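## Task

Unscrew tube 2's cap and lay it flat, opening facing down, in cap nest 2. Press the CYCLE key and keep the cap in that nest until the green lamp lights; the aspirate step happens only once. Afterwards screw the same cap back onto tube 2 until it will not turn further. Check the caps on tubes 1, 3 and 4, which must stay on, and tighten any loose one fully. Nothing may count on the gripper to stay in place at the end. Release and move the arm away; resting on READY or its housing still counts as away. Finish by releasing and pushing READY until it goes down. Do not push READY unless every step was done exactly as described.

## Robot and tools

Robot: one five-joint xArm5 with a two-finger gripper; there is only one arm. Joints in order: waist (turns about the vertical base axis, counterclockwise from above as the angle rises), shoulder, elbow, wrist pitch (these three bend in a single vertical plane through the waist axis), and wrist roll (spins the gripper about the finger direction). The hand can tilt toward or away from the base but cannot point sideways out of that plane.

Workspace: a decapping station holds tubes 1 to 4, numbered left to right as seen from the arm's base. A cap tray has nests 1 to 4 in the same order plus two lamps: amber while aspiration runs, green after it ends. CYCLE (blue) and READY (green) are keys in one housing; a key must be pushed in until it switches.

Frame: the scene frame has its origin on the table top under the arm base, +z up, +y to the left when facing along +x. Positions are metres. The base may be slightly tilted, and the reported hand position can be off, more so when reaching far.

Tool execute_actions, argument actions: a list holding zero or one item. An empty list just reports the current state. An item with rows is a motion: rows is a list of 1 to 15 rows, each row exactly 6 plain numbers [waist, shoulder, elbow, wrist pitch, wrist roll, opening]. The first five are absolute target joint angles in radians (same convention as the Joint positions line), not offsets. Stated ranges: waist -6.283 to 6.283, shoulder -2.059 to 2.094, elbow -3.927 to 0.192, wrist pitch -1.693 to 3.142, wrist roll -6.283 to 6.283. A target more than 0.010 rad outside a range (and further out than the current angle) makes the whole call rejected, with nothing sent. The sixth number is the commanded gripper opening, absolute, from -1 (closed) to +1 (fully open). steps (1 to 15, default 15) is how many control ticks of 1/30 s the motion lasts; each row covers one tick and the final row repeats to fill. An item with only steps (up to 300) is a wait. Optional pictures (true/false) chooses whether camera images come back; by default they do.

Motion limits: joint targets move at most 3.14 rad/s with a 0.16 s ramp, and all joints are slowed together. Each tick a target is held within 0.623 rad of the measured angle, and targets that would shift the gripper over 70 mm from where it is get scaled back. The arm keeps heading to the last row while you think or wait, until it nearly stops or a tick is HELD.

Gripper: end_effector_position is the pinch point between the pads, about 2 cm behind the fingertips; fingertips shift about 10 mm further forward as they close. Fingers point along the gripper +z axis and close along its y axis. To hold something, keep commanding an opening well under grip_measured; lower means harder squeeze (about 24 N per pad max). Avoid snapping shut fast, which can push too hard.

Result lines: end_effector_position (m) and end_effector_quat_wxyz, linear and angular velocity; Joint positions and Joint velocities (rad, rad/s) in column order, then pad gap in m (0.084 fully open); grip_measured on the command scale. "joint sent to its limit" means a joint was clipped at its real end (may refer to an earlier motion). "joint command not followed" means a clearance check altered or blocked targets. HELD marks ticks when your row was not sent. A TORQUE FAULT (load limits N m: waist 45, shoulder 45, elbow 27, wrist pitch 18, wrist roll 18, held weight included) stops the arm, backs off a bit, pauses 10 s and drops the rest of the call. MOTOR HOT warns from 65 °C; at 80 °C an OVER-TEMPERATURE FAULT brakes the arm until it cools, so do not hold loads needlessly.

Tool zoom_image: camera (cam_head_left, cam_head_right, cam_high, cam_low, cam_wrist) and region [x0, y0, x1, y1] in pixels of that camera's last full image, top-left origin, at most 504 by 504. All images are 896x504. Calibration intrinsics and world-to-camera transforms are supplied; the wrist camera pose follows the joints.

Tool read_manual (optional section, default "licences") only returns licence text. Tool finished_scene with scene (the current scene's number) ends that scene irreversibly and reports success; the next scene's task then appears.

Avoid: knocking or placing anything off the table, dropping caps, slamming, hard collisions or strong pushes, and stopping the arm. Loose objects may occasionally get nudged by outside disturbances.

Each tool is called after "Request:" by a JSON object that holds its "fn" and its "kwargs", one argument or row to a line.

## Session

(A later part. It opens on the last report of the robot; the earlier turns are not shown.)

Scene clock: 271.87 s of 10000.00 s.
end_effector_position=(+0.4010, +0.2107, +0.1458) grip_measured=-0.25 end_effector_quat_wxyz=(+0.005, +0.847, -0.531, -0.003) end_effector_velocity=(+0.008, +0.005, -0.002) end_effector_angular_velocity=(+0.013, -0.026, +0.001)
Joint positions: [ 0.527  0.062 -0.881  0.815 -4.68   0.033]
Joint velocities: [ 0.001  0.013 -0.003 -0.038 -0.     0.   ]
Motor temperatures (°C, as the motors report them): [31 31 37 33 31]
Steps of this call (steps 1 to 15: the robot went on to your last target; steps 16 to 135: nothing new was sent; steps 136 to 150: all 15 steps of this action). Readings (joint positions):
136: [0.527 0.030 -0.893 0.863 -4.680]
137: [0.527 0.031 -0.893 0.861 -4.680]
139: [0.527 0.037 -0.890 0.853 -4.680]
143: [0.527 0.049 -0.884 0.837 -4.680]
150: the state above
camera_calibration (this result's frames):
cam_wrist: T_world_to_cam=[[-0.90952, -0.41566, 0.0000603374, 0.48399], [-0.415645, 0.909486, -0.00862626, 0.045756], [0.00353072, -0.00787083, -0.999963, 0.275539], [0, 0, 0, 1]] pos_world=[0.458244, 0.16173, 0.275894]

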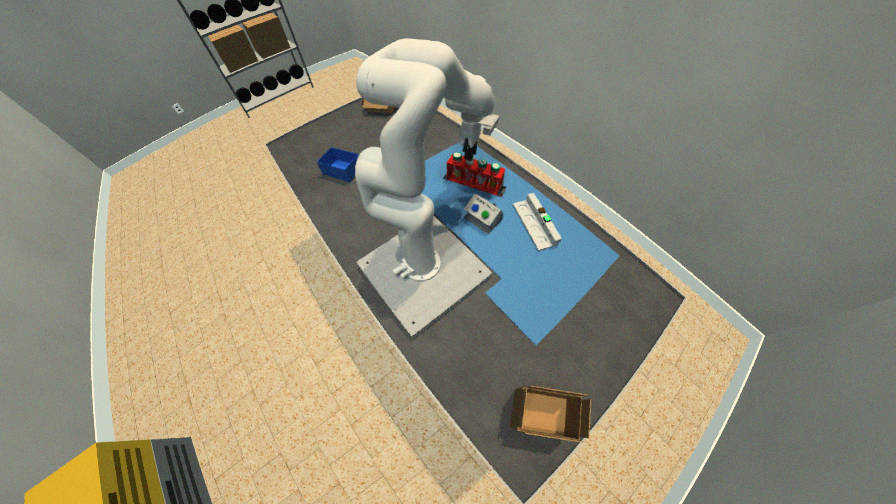

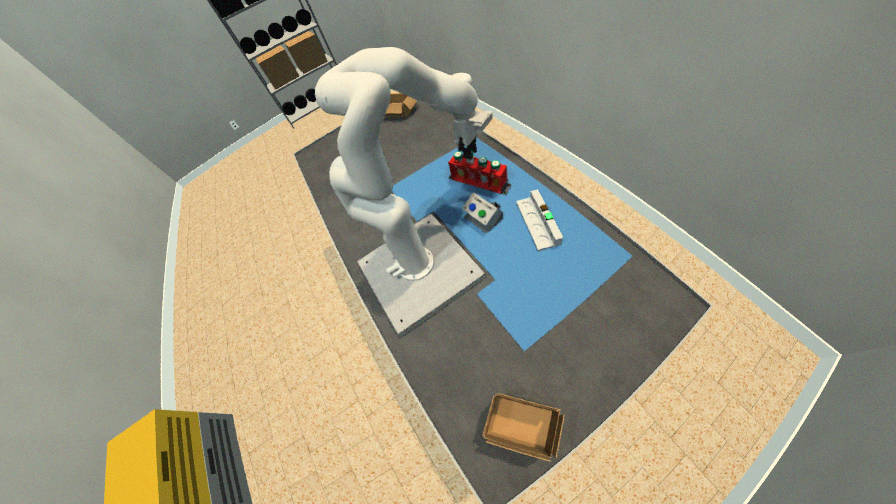

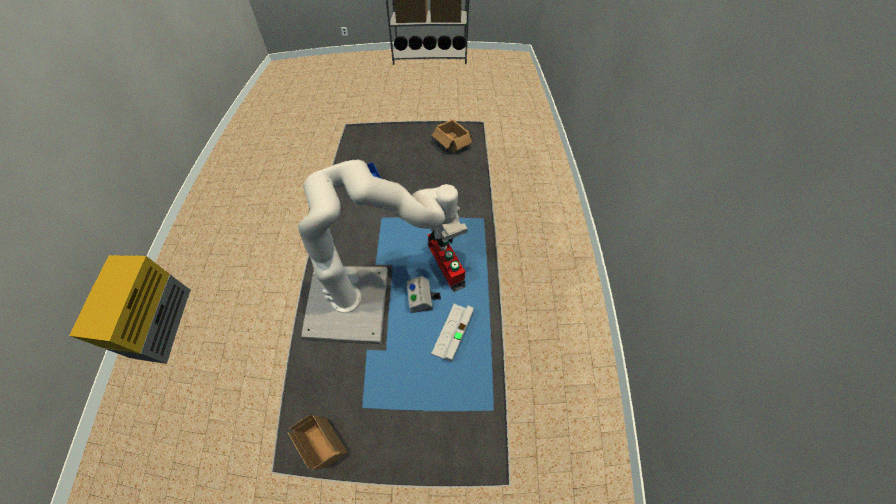

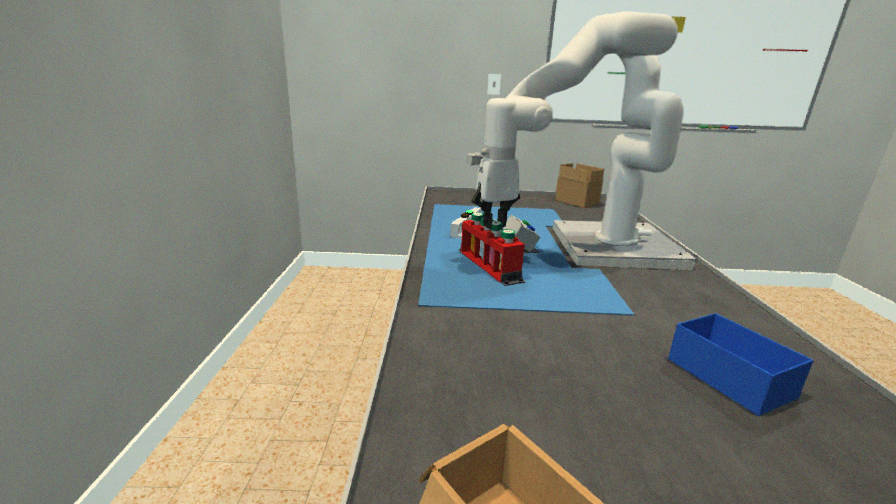

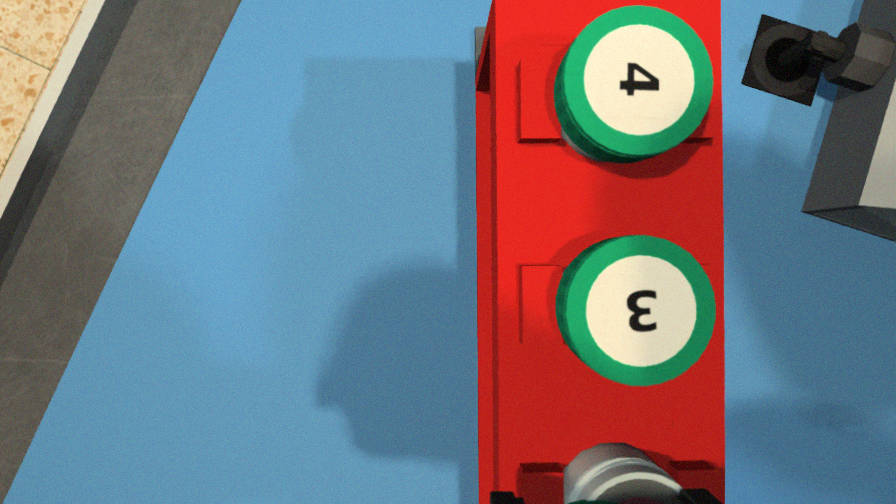

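Request:
{"fn": "execute_actions", "kwargs": {
  "actions": [
    {"rows":[[0.527,0.052,-0.868,0.818,-4.68,-0.7],[0.527,0.052,-0.868,0.818,-4.68,-0.7],[0.527,0.052,-0.868,0.818,-4.68,-0.7],[0.527,0.052,-0.868,0.818,-4.68,-0.7],[0.527,0.052,-0.868,0.818,-4.68,-0.7],[0.527,0.052,-0.868,0.818,-4.68,-0.7],[0.527,0.06,-0.865,0.806,-4.68,-0.7]],"steps":15}
  ]
}}

Request:
{"fn": "zoom_image", "kwargs": {
  "camera": "cam_low",
  "region": [450,170,550,250]
}}

Scene clock: 275.57 s of 10000.00 s.
end_effector_position=(+0.3958, +0.2078, +0.1414) grip_measured=-0.23 end_effector_quat_wxyz=(+0.009, +0.847, -0.531, -0.006) end_effector_velocity=(+0.003, +0.001, +0.000) end_effector_angular_velocity=(+0.005, -0.010, -0.001)
Joint positions: [ 0.527  0.058 -0.864  0.811 -4.68   0.034]
Joint velocities: [-0.     0.001 -0.001 -0.012  0.     0.001]
Motor temperatures (°C, as the motors report them): [31 31 37 33 31]
Steps of this call (steps 1 to 15: the robot went on to your last target; steps 16 to 96: nothing new was sent; steps 97 to 111: all 15 steps of this action). Readings (joint positions):
97: [0.527 0.066 -0.877 0.812 -4.680]
98: [0.527 0.065 -0.876 0.813 -4.680]
100: [0.527 0.060 -0.871 0.816 -4.680]
104: [0.527 0.056 -0.864 0.819 -4.680]
111: the state above
camera_calibration (this result's frames):
cam_wrist: T_world_to_cam=[[-0.909572, -0.415434, 0.00965857, 0.476705], [-0.415516, 0.90954, -0.0091601, 0.0461383], [-0.00497944, -0.0123451, -0.999911, 0.275474], [0, 0, 0, 1]] pos_world=[0.45414, 0.159475, 0.271268]

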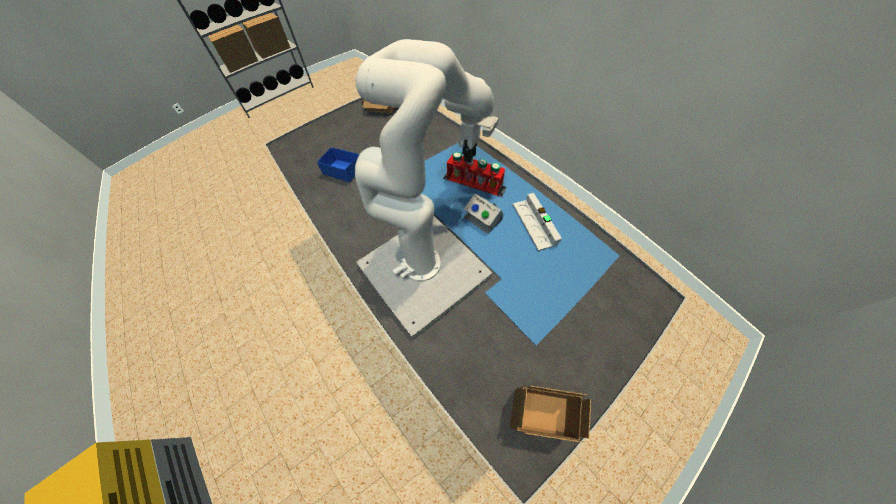

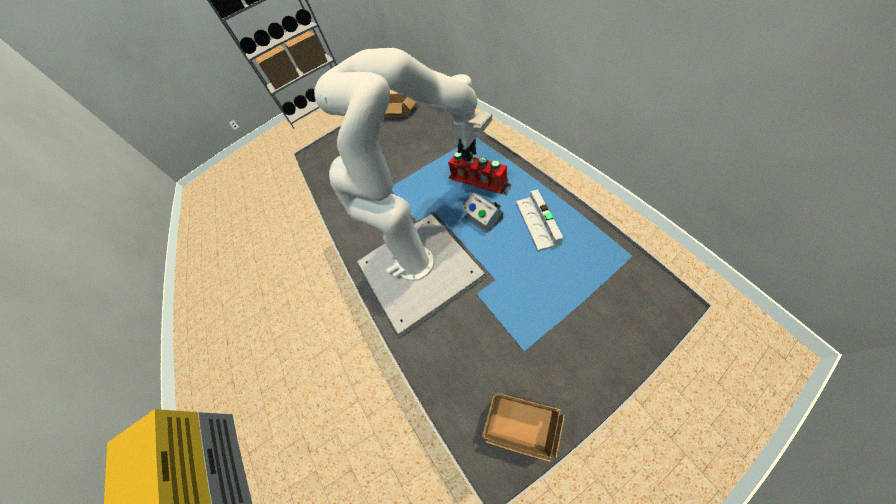

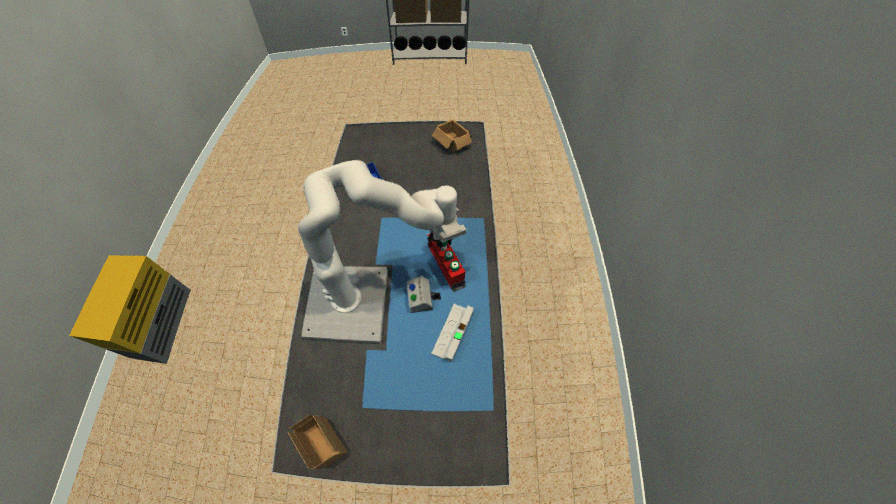

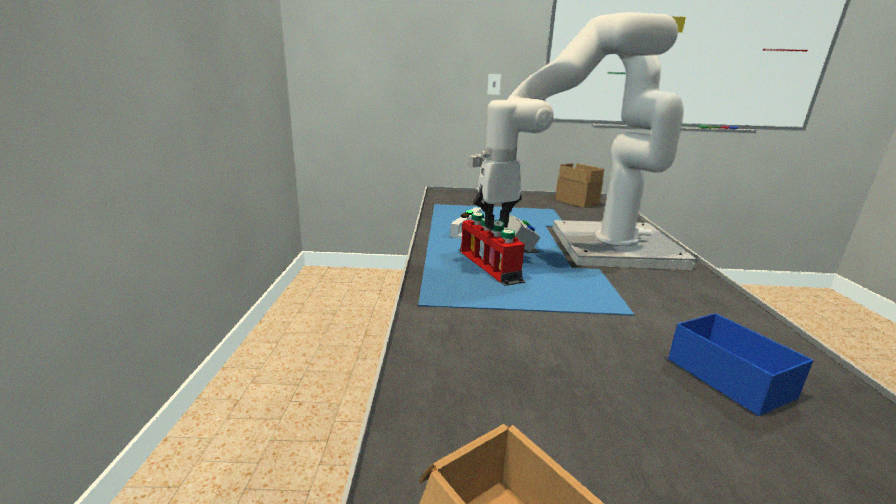

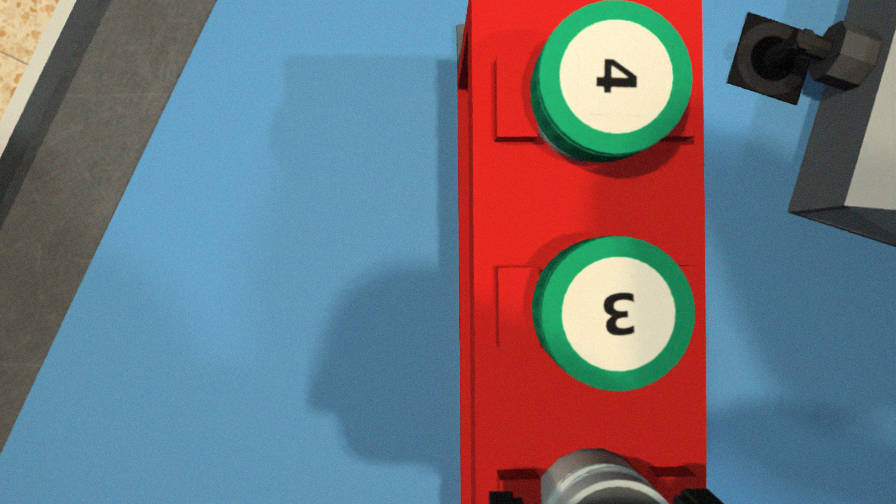

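Region (450, 170, 550, 250) of cam_low's 896x504 image, scaled by 5.040, with more detail than that image has; it fills the top 403 rows of this view, and the rest is white.

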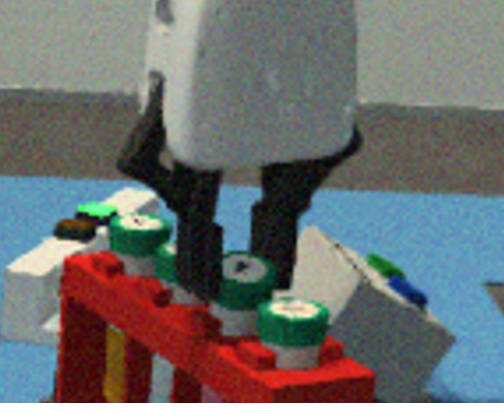

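Request:
{"fn": "execute_actions", "kwargs": {
  "actions": [
    {"rows":[[0.527,0.064,-0.869,0.806,-1.54,-0.7]],"steps":15}
  ],
  "pictures": false
}}

Request:
{"fn": "execute_actions", "kwargs": {
  "actions": [
    {"rows":[[0.527,0.068,-0.868,0.801,-1.54,-0.7]],"steps":15}
  ],
  "pictures": false
}}

Request:
{"fn": "execute_actions", "kwargs": {
  "actions": [
    {"rows":[[0.527,0.07,-0.867,0.798,-1.54,-0.7]],"steps":15}
  ]
}}

Request:
{"fn": "zoom_image", "kwargs": {
  "camera": "cam_low",
  "region": [450,170,550,250]
}}

Scene clock: 282.50 s of 10000.00 s.
end_effector_position=(+0.3999, +0.2105, +0.1414) grip_measured=-0.24 end_effector_quat_wxyz=(-0.005, -0.513, +0.859, +0.001) end_effector_velocity=(+0.005, +0.002, -0.004) end_effector_angular_velocity=(-0.020, -0.022, -2.612)
Joint positions: [ 0.528  0.066 -0.872  0.8   -3.733  0.033]
Joint velocities: [-0.001  0.015 -0.003 -0.023  2.611 -0.   ]
Motor temperatures (°C, as the motors report them): [31 31 36 34 31]
Steps of this call (steps 1 to 15: the robot went on to your last target; steps 16 to 193: nothing new was sent; steps 194 to 208: all 15 steps of this action). Readings (joint positions):
194: [0.527 0.059 -0.865 0.809 -4.680]
195: [0.527 0.059 -0.865 0.809 -4.676]
197: [0.526 0.060 -0.865 0.809 -4.633]
201: [0.523 0.061 -0.867 0.809 -4.357]
208: the state above

Scene clock: 283.00 s of 10000.00 s.
end_effector_position=(+0.3967, +0.2060, +0.1369) grip_measured=-0.24 end_effector_quat_wxyz=(-0.011, +0.121, +0.993, -0.007) end_effector_velocity=(-0.016, -0.001, -0.010) end_effector_angular_velocity=(-0.079, +0.008, -2.600)
Joint positions: [ 0.522  0.069 -0.864  0.805 -2.42   0.033]
Joint velocities: [0.014 0.001 0.022 0.02  2.615 0.003]
Motor temperatures (°C, as the motors report them): [31 31 36 34 31]
Steps of this call (steps 1 to 15: all 15 steps of this action). Readings (joint positions):
1: [0.528 0.067 -0.871 0.800 -3.646]
2: [0.529 0.068 -0.869 0.800 -3.558]
4: [0.528 0.071 -0.866 0.800 -3.383]
8: [0.525 0.070 -0.867 0.800 -3.033]
15: the state above

Scene clock: 283.50 s of 10000.00 s.
end_effector_position=(+0.3954, +0.2086, +0.1361) grip_measured=-0.23 end_effector_quat_wxyz=(-0.007, +0.524, +0.852, -0.011) end_effector_velocity=(+0.002, -0.001, +0.001) end_effector_angular_velocity=(-0.004, -0.000, -0.150)
Joint positions: [ 0.529  0.071 -0.864  0.803 -1.552  0.034]
Joint velocities: [-0.005  0.003 -0.007  0.006  0.145 -0.   ]
Motor temperatures (°C, as the motors report them): [31 31 37 34 31]
Steps of this call (steps 1 to 15: all 15 steps of this action). Readings (joint positions):
1: [0.523 0.069 -0.863 0.805 -2.332]
2: [0.524 0.069 -0.863 0.806 -2.245]
4: [0.526 0.070 -0.862 0.806 -2.070]
8: [0.529 0.071 -0.862 0.804 -1.742]
15: the state above
camera_calibration (this result's frames):
cam_wrist: T_world_to_cam=[[0.90225, 0.429572, -0.0375793, -0.409461], [0.42959, -0.902988, -0.00798904, 0.0890787], [-0.0373656, -0.0089356, -0.999262, 0.282147], [0, 0, 0, 1]] pos_world=[0.341711, 0.258851, 0.267263]

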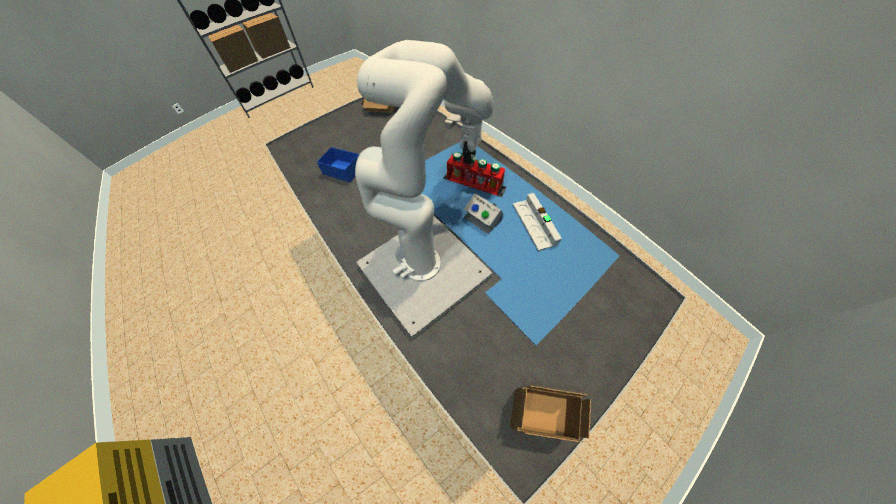

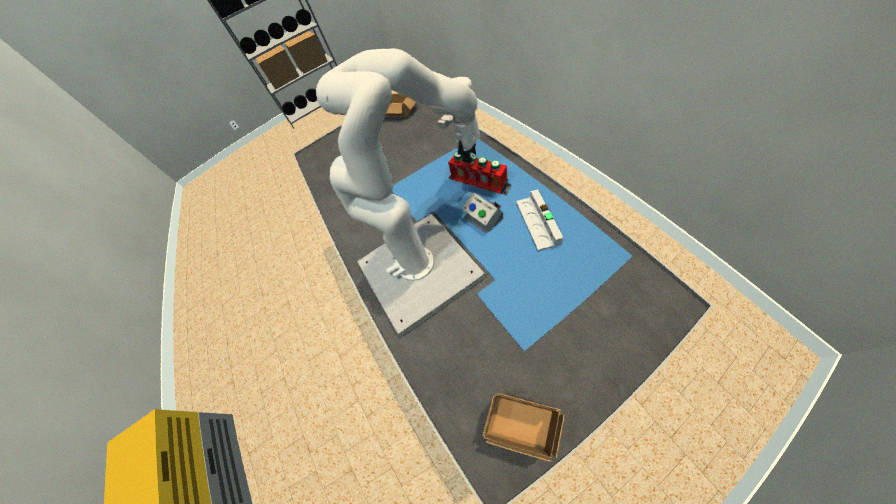

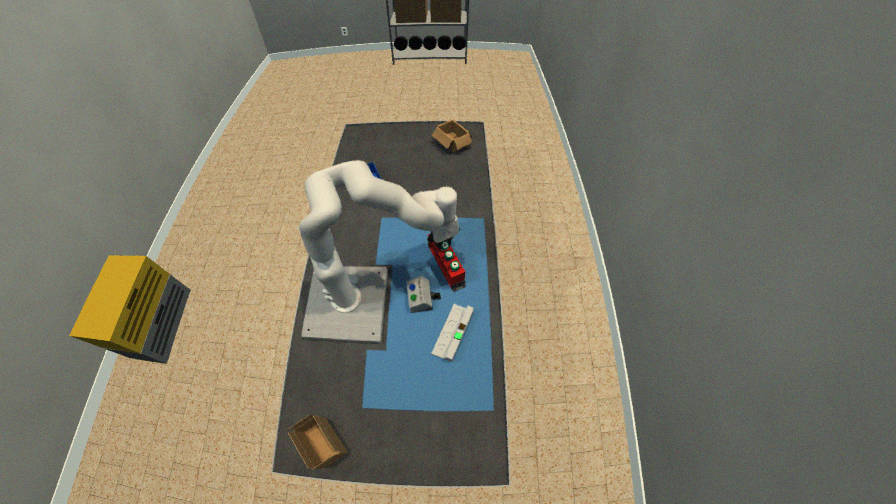

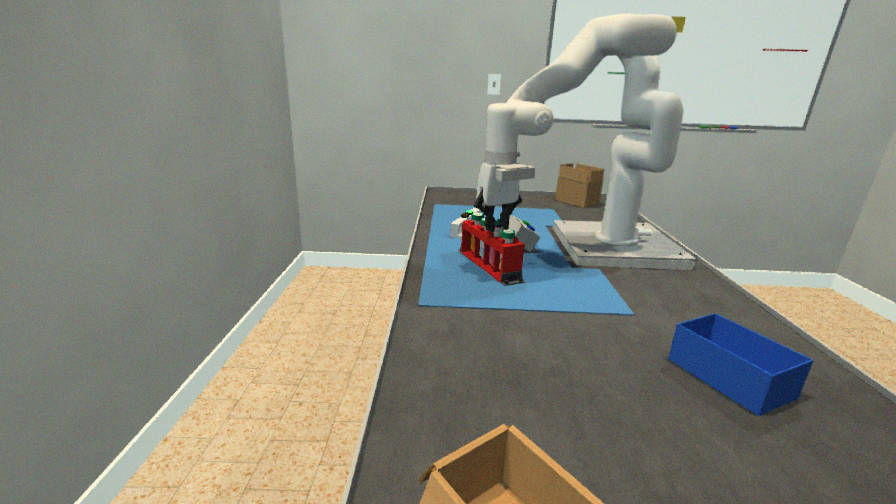

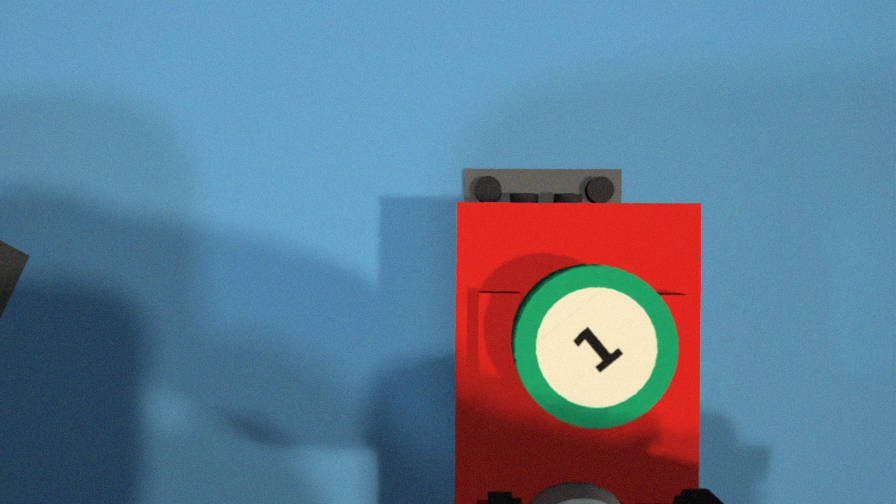

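Region (450, 170, 550, 250) of cam_low's 896x504 image, scaled by 5.040, with more detail than that image has; it fills the top 403 rows of this view, and the rest is white.

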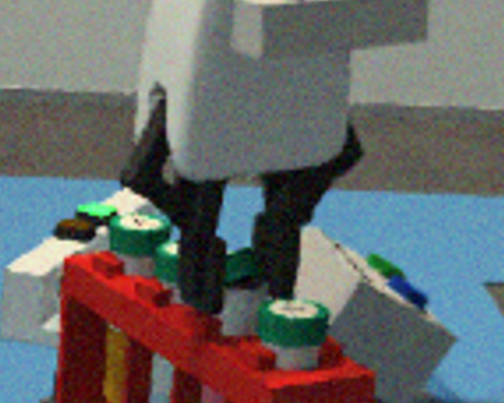

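Request:
{"fn": "execute_actions", "kwargs": {
  "actions": [
    {"rows":[[0.527,0.05,-0.875,0.825,-1.54,-0.7],[0.527,0.05,-0.875,0.825,-1.54,-0.7],[0.527,0.05,-0.875,0.825,-1.54,-0.7],[0.527,0.05,-0.875,0.825,-1.54,-0.7],[0.527,0.05,-0.875,0.825,-1.54,-0.7],[0.527,0.02,-0.89,0.87,-1.54,-0.7]],"steps":15}
  ]
}}

Request:
{"fn": "zoom_image", "kwargs": {
  "camera": "cam_low",
  "region": [460,180,540,245]
}}

Request:
{"fn": "zoom_image", "kwargs": {
  "camera": "cam_head_right",
  "region": [435,120,515,195]
}}

Scene clock: 288.83 s of 10000.00 s.
end_effector_position=(+0.3991, +0.2095, +0.1645) grip_measured=-0.24 end_effector_quat_wxyz=(-0.003, +0.530, +0.848, -0.004) end_effector_velocity=(-0.017, -0.008, -0.009) end_effector_angular_velocity=(-0.028, +0.054, -0.000)
Joint positions: [ 0.527  0.02  -0.892  0.866 -1.54   0.034]
Joint velocities: [ 0.001 -0.004  0.018  0.047  0.001 -0.   ]
Motor temperatures (°C, as the motors report them): [31 31 39 35 31]
Steps of this call (steps 1 to 30: the robot went on to your last target; steps 31 to 145: nothing new was sent; steps 146 to 160: all 15 steps of this action). Readings (joint positions):
146: [0.527 0.070 -0.864 0.803 -1.540]
147: [0.527 0.069 -0.864 0.805 -1.540]
149: [0.526 0.061 -0.868 0.815 -1.540]
153: [0.526 0.041 -0.888 0.827 -1.540]
160: the state above
camera_calibration (this result's frames):
cam_wrist: T_world_to_cam=[[0.908789, 0.416679, -0.021916, -0.414616], [0.416595, -0.909052, -0.00847959, 0.0949721], [-0.023456, -0.00142393, -0.999724, 0.303672], [0, 0, 0, 1]] pos_world=[0.344357, 0.259529, 0.295307]

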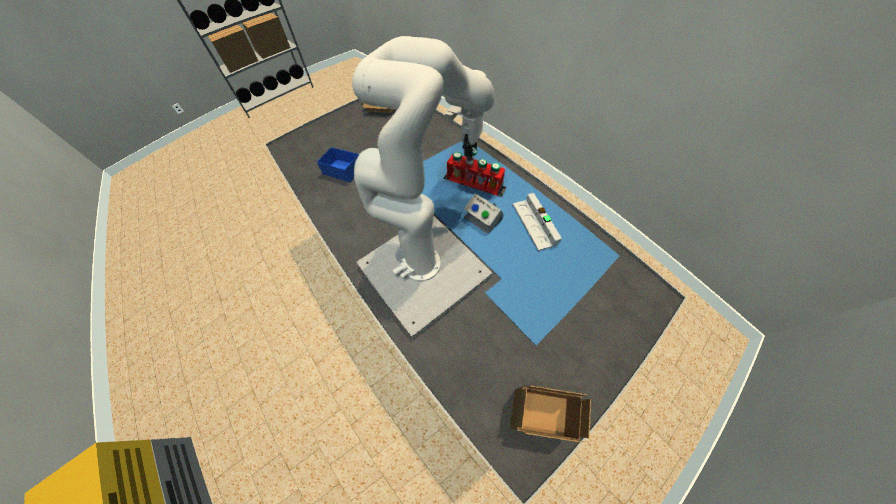

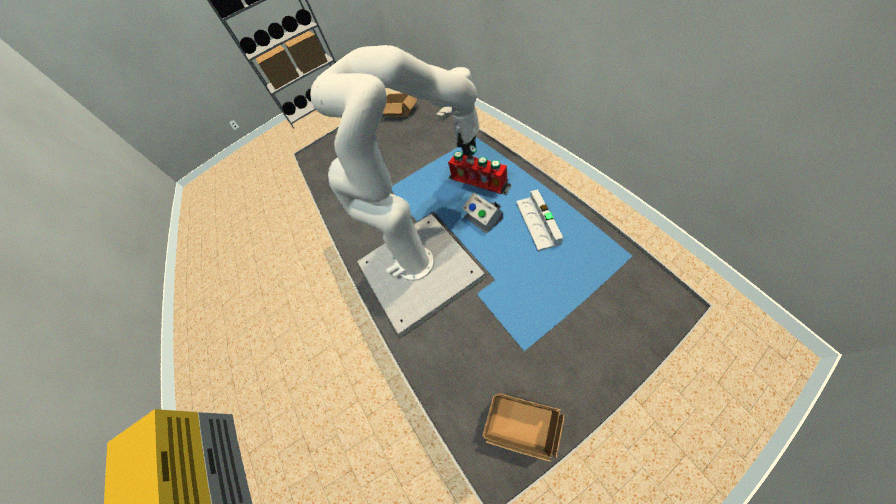

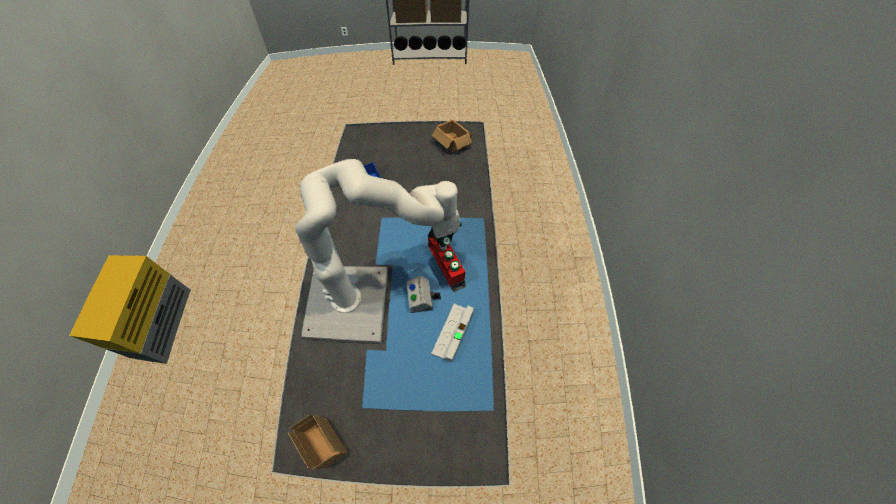

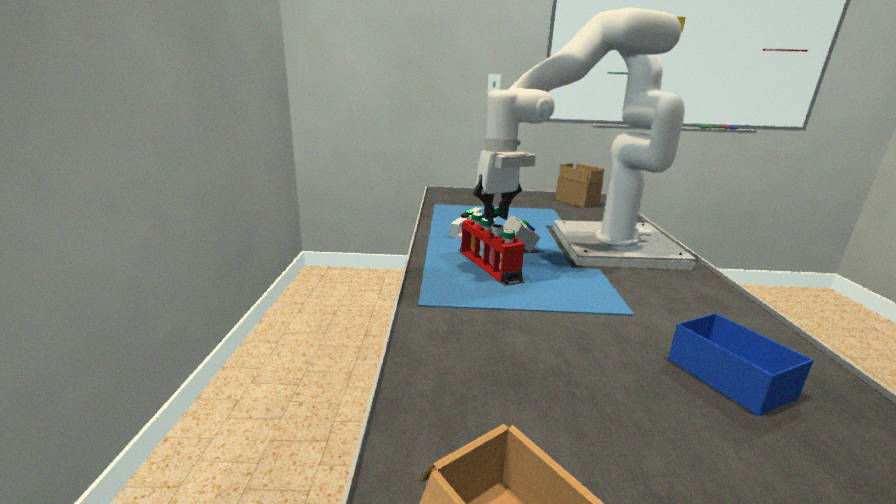

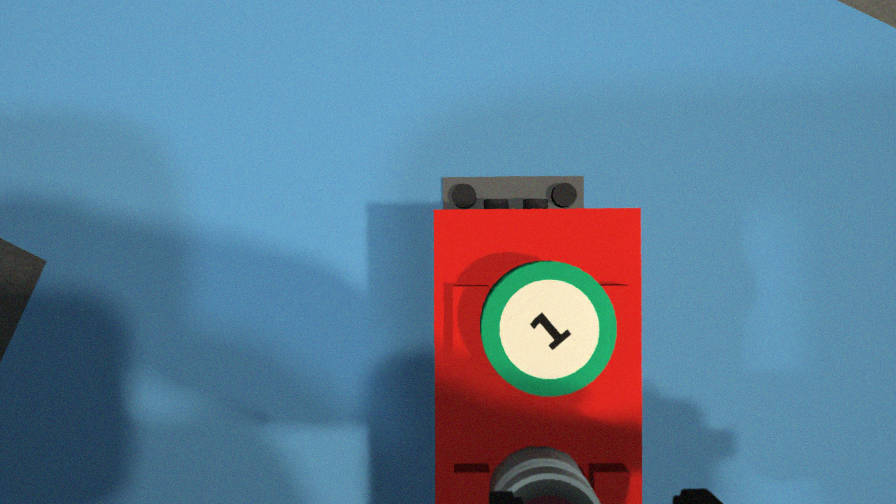

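Region (460, 180, 540, 245) of cam_low's 896x504 image, scaled by 6.300, with more detail than that image has; it fills the top 410 rows of this view, and the rest is white.

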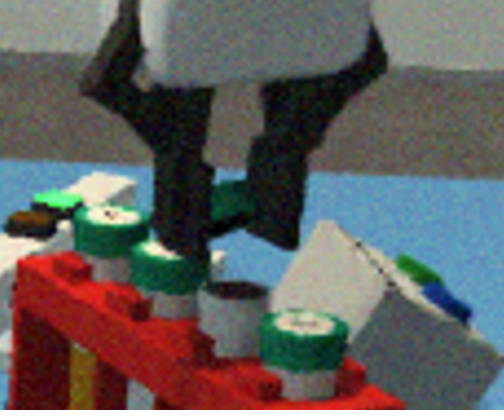

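Region (435, 120, 515, 195) of cam_head_right's 896x504 image, scaled by 6.300, with more detail than that image has; it fills the top 472 rows of this view, and the rest is white.

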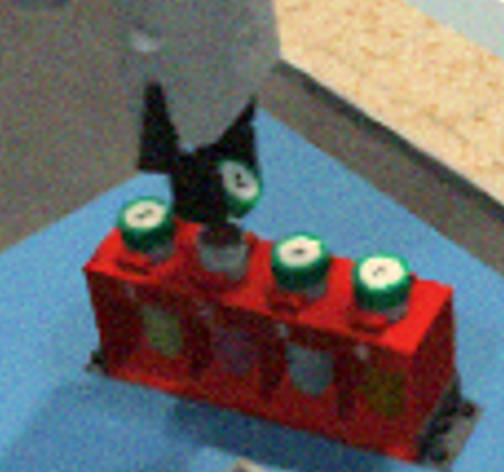

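Request:
{"fn": "execute_actions", "kwargs": {
  "actions": [
    {"rows":[[0.527,-0.08,-0.9,0.98,-1.54,-0.7],[0.527,-0.08,-0.9,0.98,-1.54,-0.7],[0.527,-0.08,-0.9,0.98,-1.54,-0.7],[0.527,-0.08,-0.9,0.98,-1.54,-0.7],[0.527,-0.08,-0.9,0.98,-1.54,-0.7],[0.95,-0.08,-0.8,0.88,0,-0.7]],"steps":15}
  ],
  "pictures": false
}}

Request:
{"fn": "execute_actions", "kwargs": {
  "actions": [
    {"rows":[[0.95,-0.08,-0.8,0.88,0,-0.7],[0.95,-0.08,-0.8,0.88,0,-0.7],[0.95,-0.08,-0.8,0.88,0,-0.7],[0.95,-0.08,-0.8,0.88,0,-0.7],[0.95,-0.08,-0.8,0.88,0,-0.7],[0.95,0.25,-0.75,0.50,0,-0.7]],"steps":15}
  ],
  "pictures": false
}}

Request:
{"fn": "execute_actions", "kwargs": {
  "actions": [
    {"rows":[[0.95,0.265,-0.75,0.485,0,-0.7]],"steps":12}
  ]
}}

Request:
{"fn": "zoom_image", "kwargs": {
  "camera": "cam_low",
  "region": [510,240,610,310]
}}

Scene clock: 298.60 s of 10000.00 s.
end_effector_position=(+0.3379, +0.2687, +0.1851) grip_measured=-0.24 end_effector_quat_wxyz=(-0.004, +0.581, +0.814, -0.007) end_effector_velocity=(-0.216, +0.231, -0.034) end_effector_angular_velocity=(-0.001, -0.021, -0.814)
Joint positions: [ 0.716 -0.069 -0.854  0.923 -1.228  0.034]
Joint velocities: [ 0.733 -0.039  0.16  -0.139  1.547  0.   ]
Motor temperatures (°C, as the motors report them): [31 31 38 34 31]
Steps of this call (steps 1 to 15: the robot went on to your last target; steps 16 to 278: nothing new was sent; steps 279 to 293: all 15 steps of this action). Readings (joint positions):
279: [0.527 0.020 -0.890 0.870 -1.540]
280: [0.527 0.018 -0.890 0.874 -1.540]
282: [0.527 -0.009 -0.890 0.908 -1.540]
286: [0.536 -0.067 -0.899 0.957 -1.523]
293: the state above

Scene clock: 299.10 s of 10000.00 s.
end_effector_position=(+0.2762, +0.3332, +0.0969) grip_measured=-0.24 end_effector_quat_wxyz=(-0.001, +0.829, +0.559, -0.010) end_effector_velocity=(-0.032, +0.066, -0.291) end_effector_angular_velocity=(+0.030, -0.063, -1.563)
Joint positions: [ 0.923  0.113 -0.775  0.666 -0.306  0.034]
Joint velocities: [ 0.15   0.747  0.11  -0.932  1.712  0.   ]
Motor temperatures (°C, as the motors report them): [31 31 38 34 31]
Steps of this call (steps 1 to 15: all 15 steps of this action). Readings (joint positions):
1: [0.741 -0.071 -0.848 0.919 -1.174]
2: [0.765 -0.072 -0.843 0.914 -1.116]
4: [0.812 -0.074 -0.831 0.906 -0.984]
8: [0.892 -0.071 -0.812 0.882 -0.671]
15: the state above

Scene clock: 299.50 s of 10000.00 s.
end_effector_position=(+0.2662, +0.3396, +0.0384) grip_measured=-0.24 end_effector_quat_wxyz=(-0.001, +0.898, +0.440, -0.007) end_effector_velocity=(-0.001, +0.003, -0.006) end_effector_angular_velocity=(+0.008, -0.007, -0.040)
Joint positions: [ 0.949  0.262 -0.751  0.487 -0.004  0.034]
Joint velocities: [ 0.005  0.019  0.002 -0.031  0.045  0.   ]
Motor temperatures (°C, as the motors report them): [31 31 38 34 31]
Steps of this call (steps 1 to 12: all 12 steps of this action). Readings (joint positions):
1: [0.928 0.138 -0.771 0.635 -0.249]
2: [0.933 0.164 -0.767 0.604 -0.192]
4: [0.942 0.212 -0.758 0.548 -0.098]
8: [0.948 0.256 -0.750 0.498 -0.019]
12: the state above
camera_calibration (this result's frames):
cam_wrist: T_world_to_cam=[[0.77514, -0.631524, -0.0183107, 0.0405835], [-0.631579, -0.775304, 0.00337921, 0.500717], [-0.0163304, 0.00894527, -0.999827, 0.169243], [0, 0, 0, 1]] pos_world=[0.287548, 0.412323, 0.168265]

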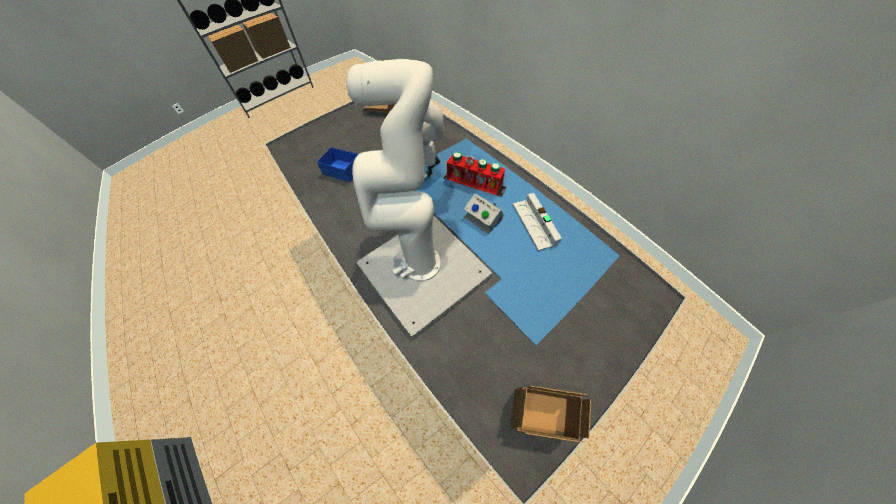

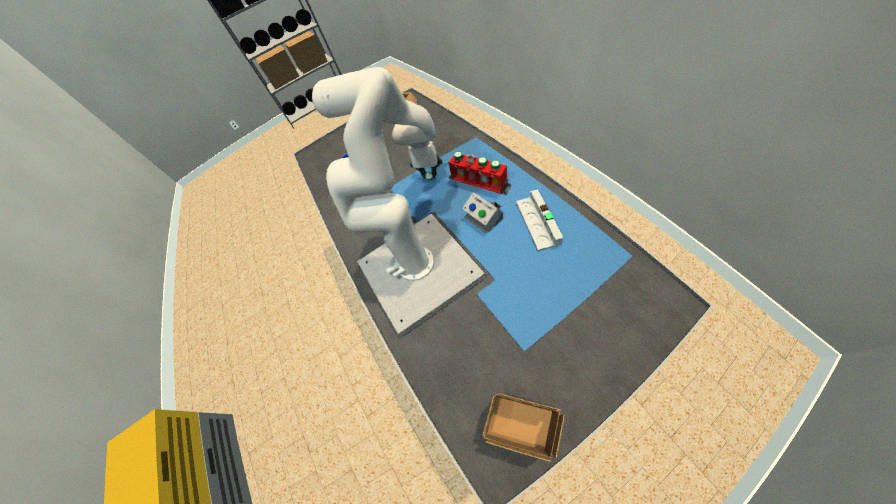

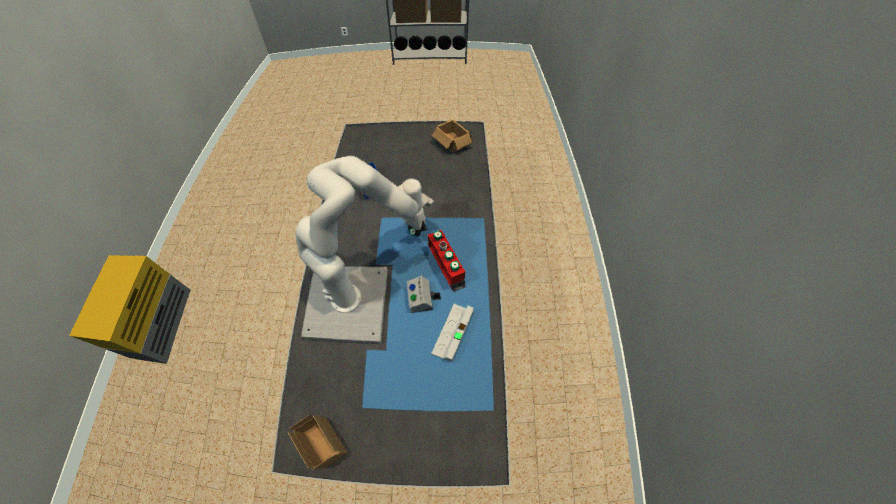

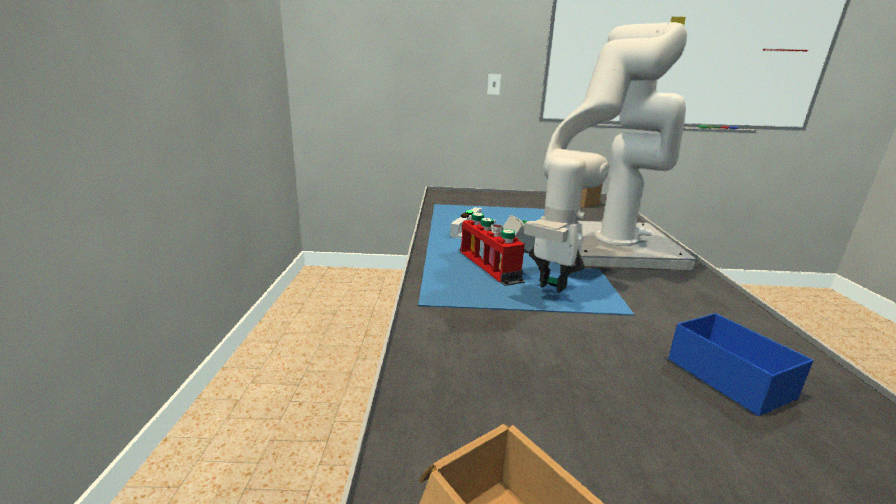

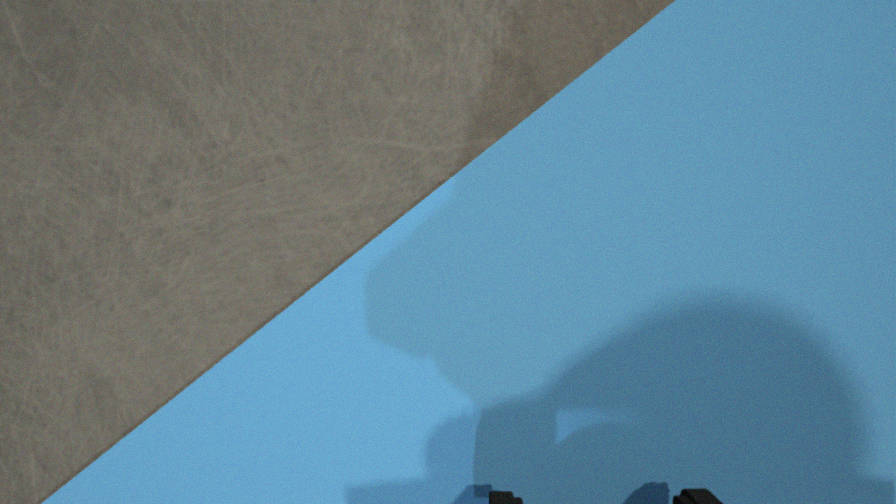

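Region (510, 240, 610, 310) of cam_low's 896x504 image, scaled by 5.040, with more detail than that image has; it fills the top 353 rows of this view, and the rest is white.

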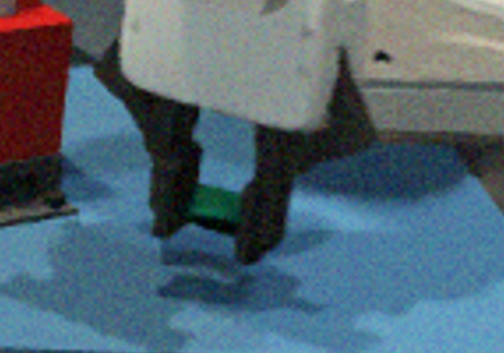

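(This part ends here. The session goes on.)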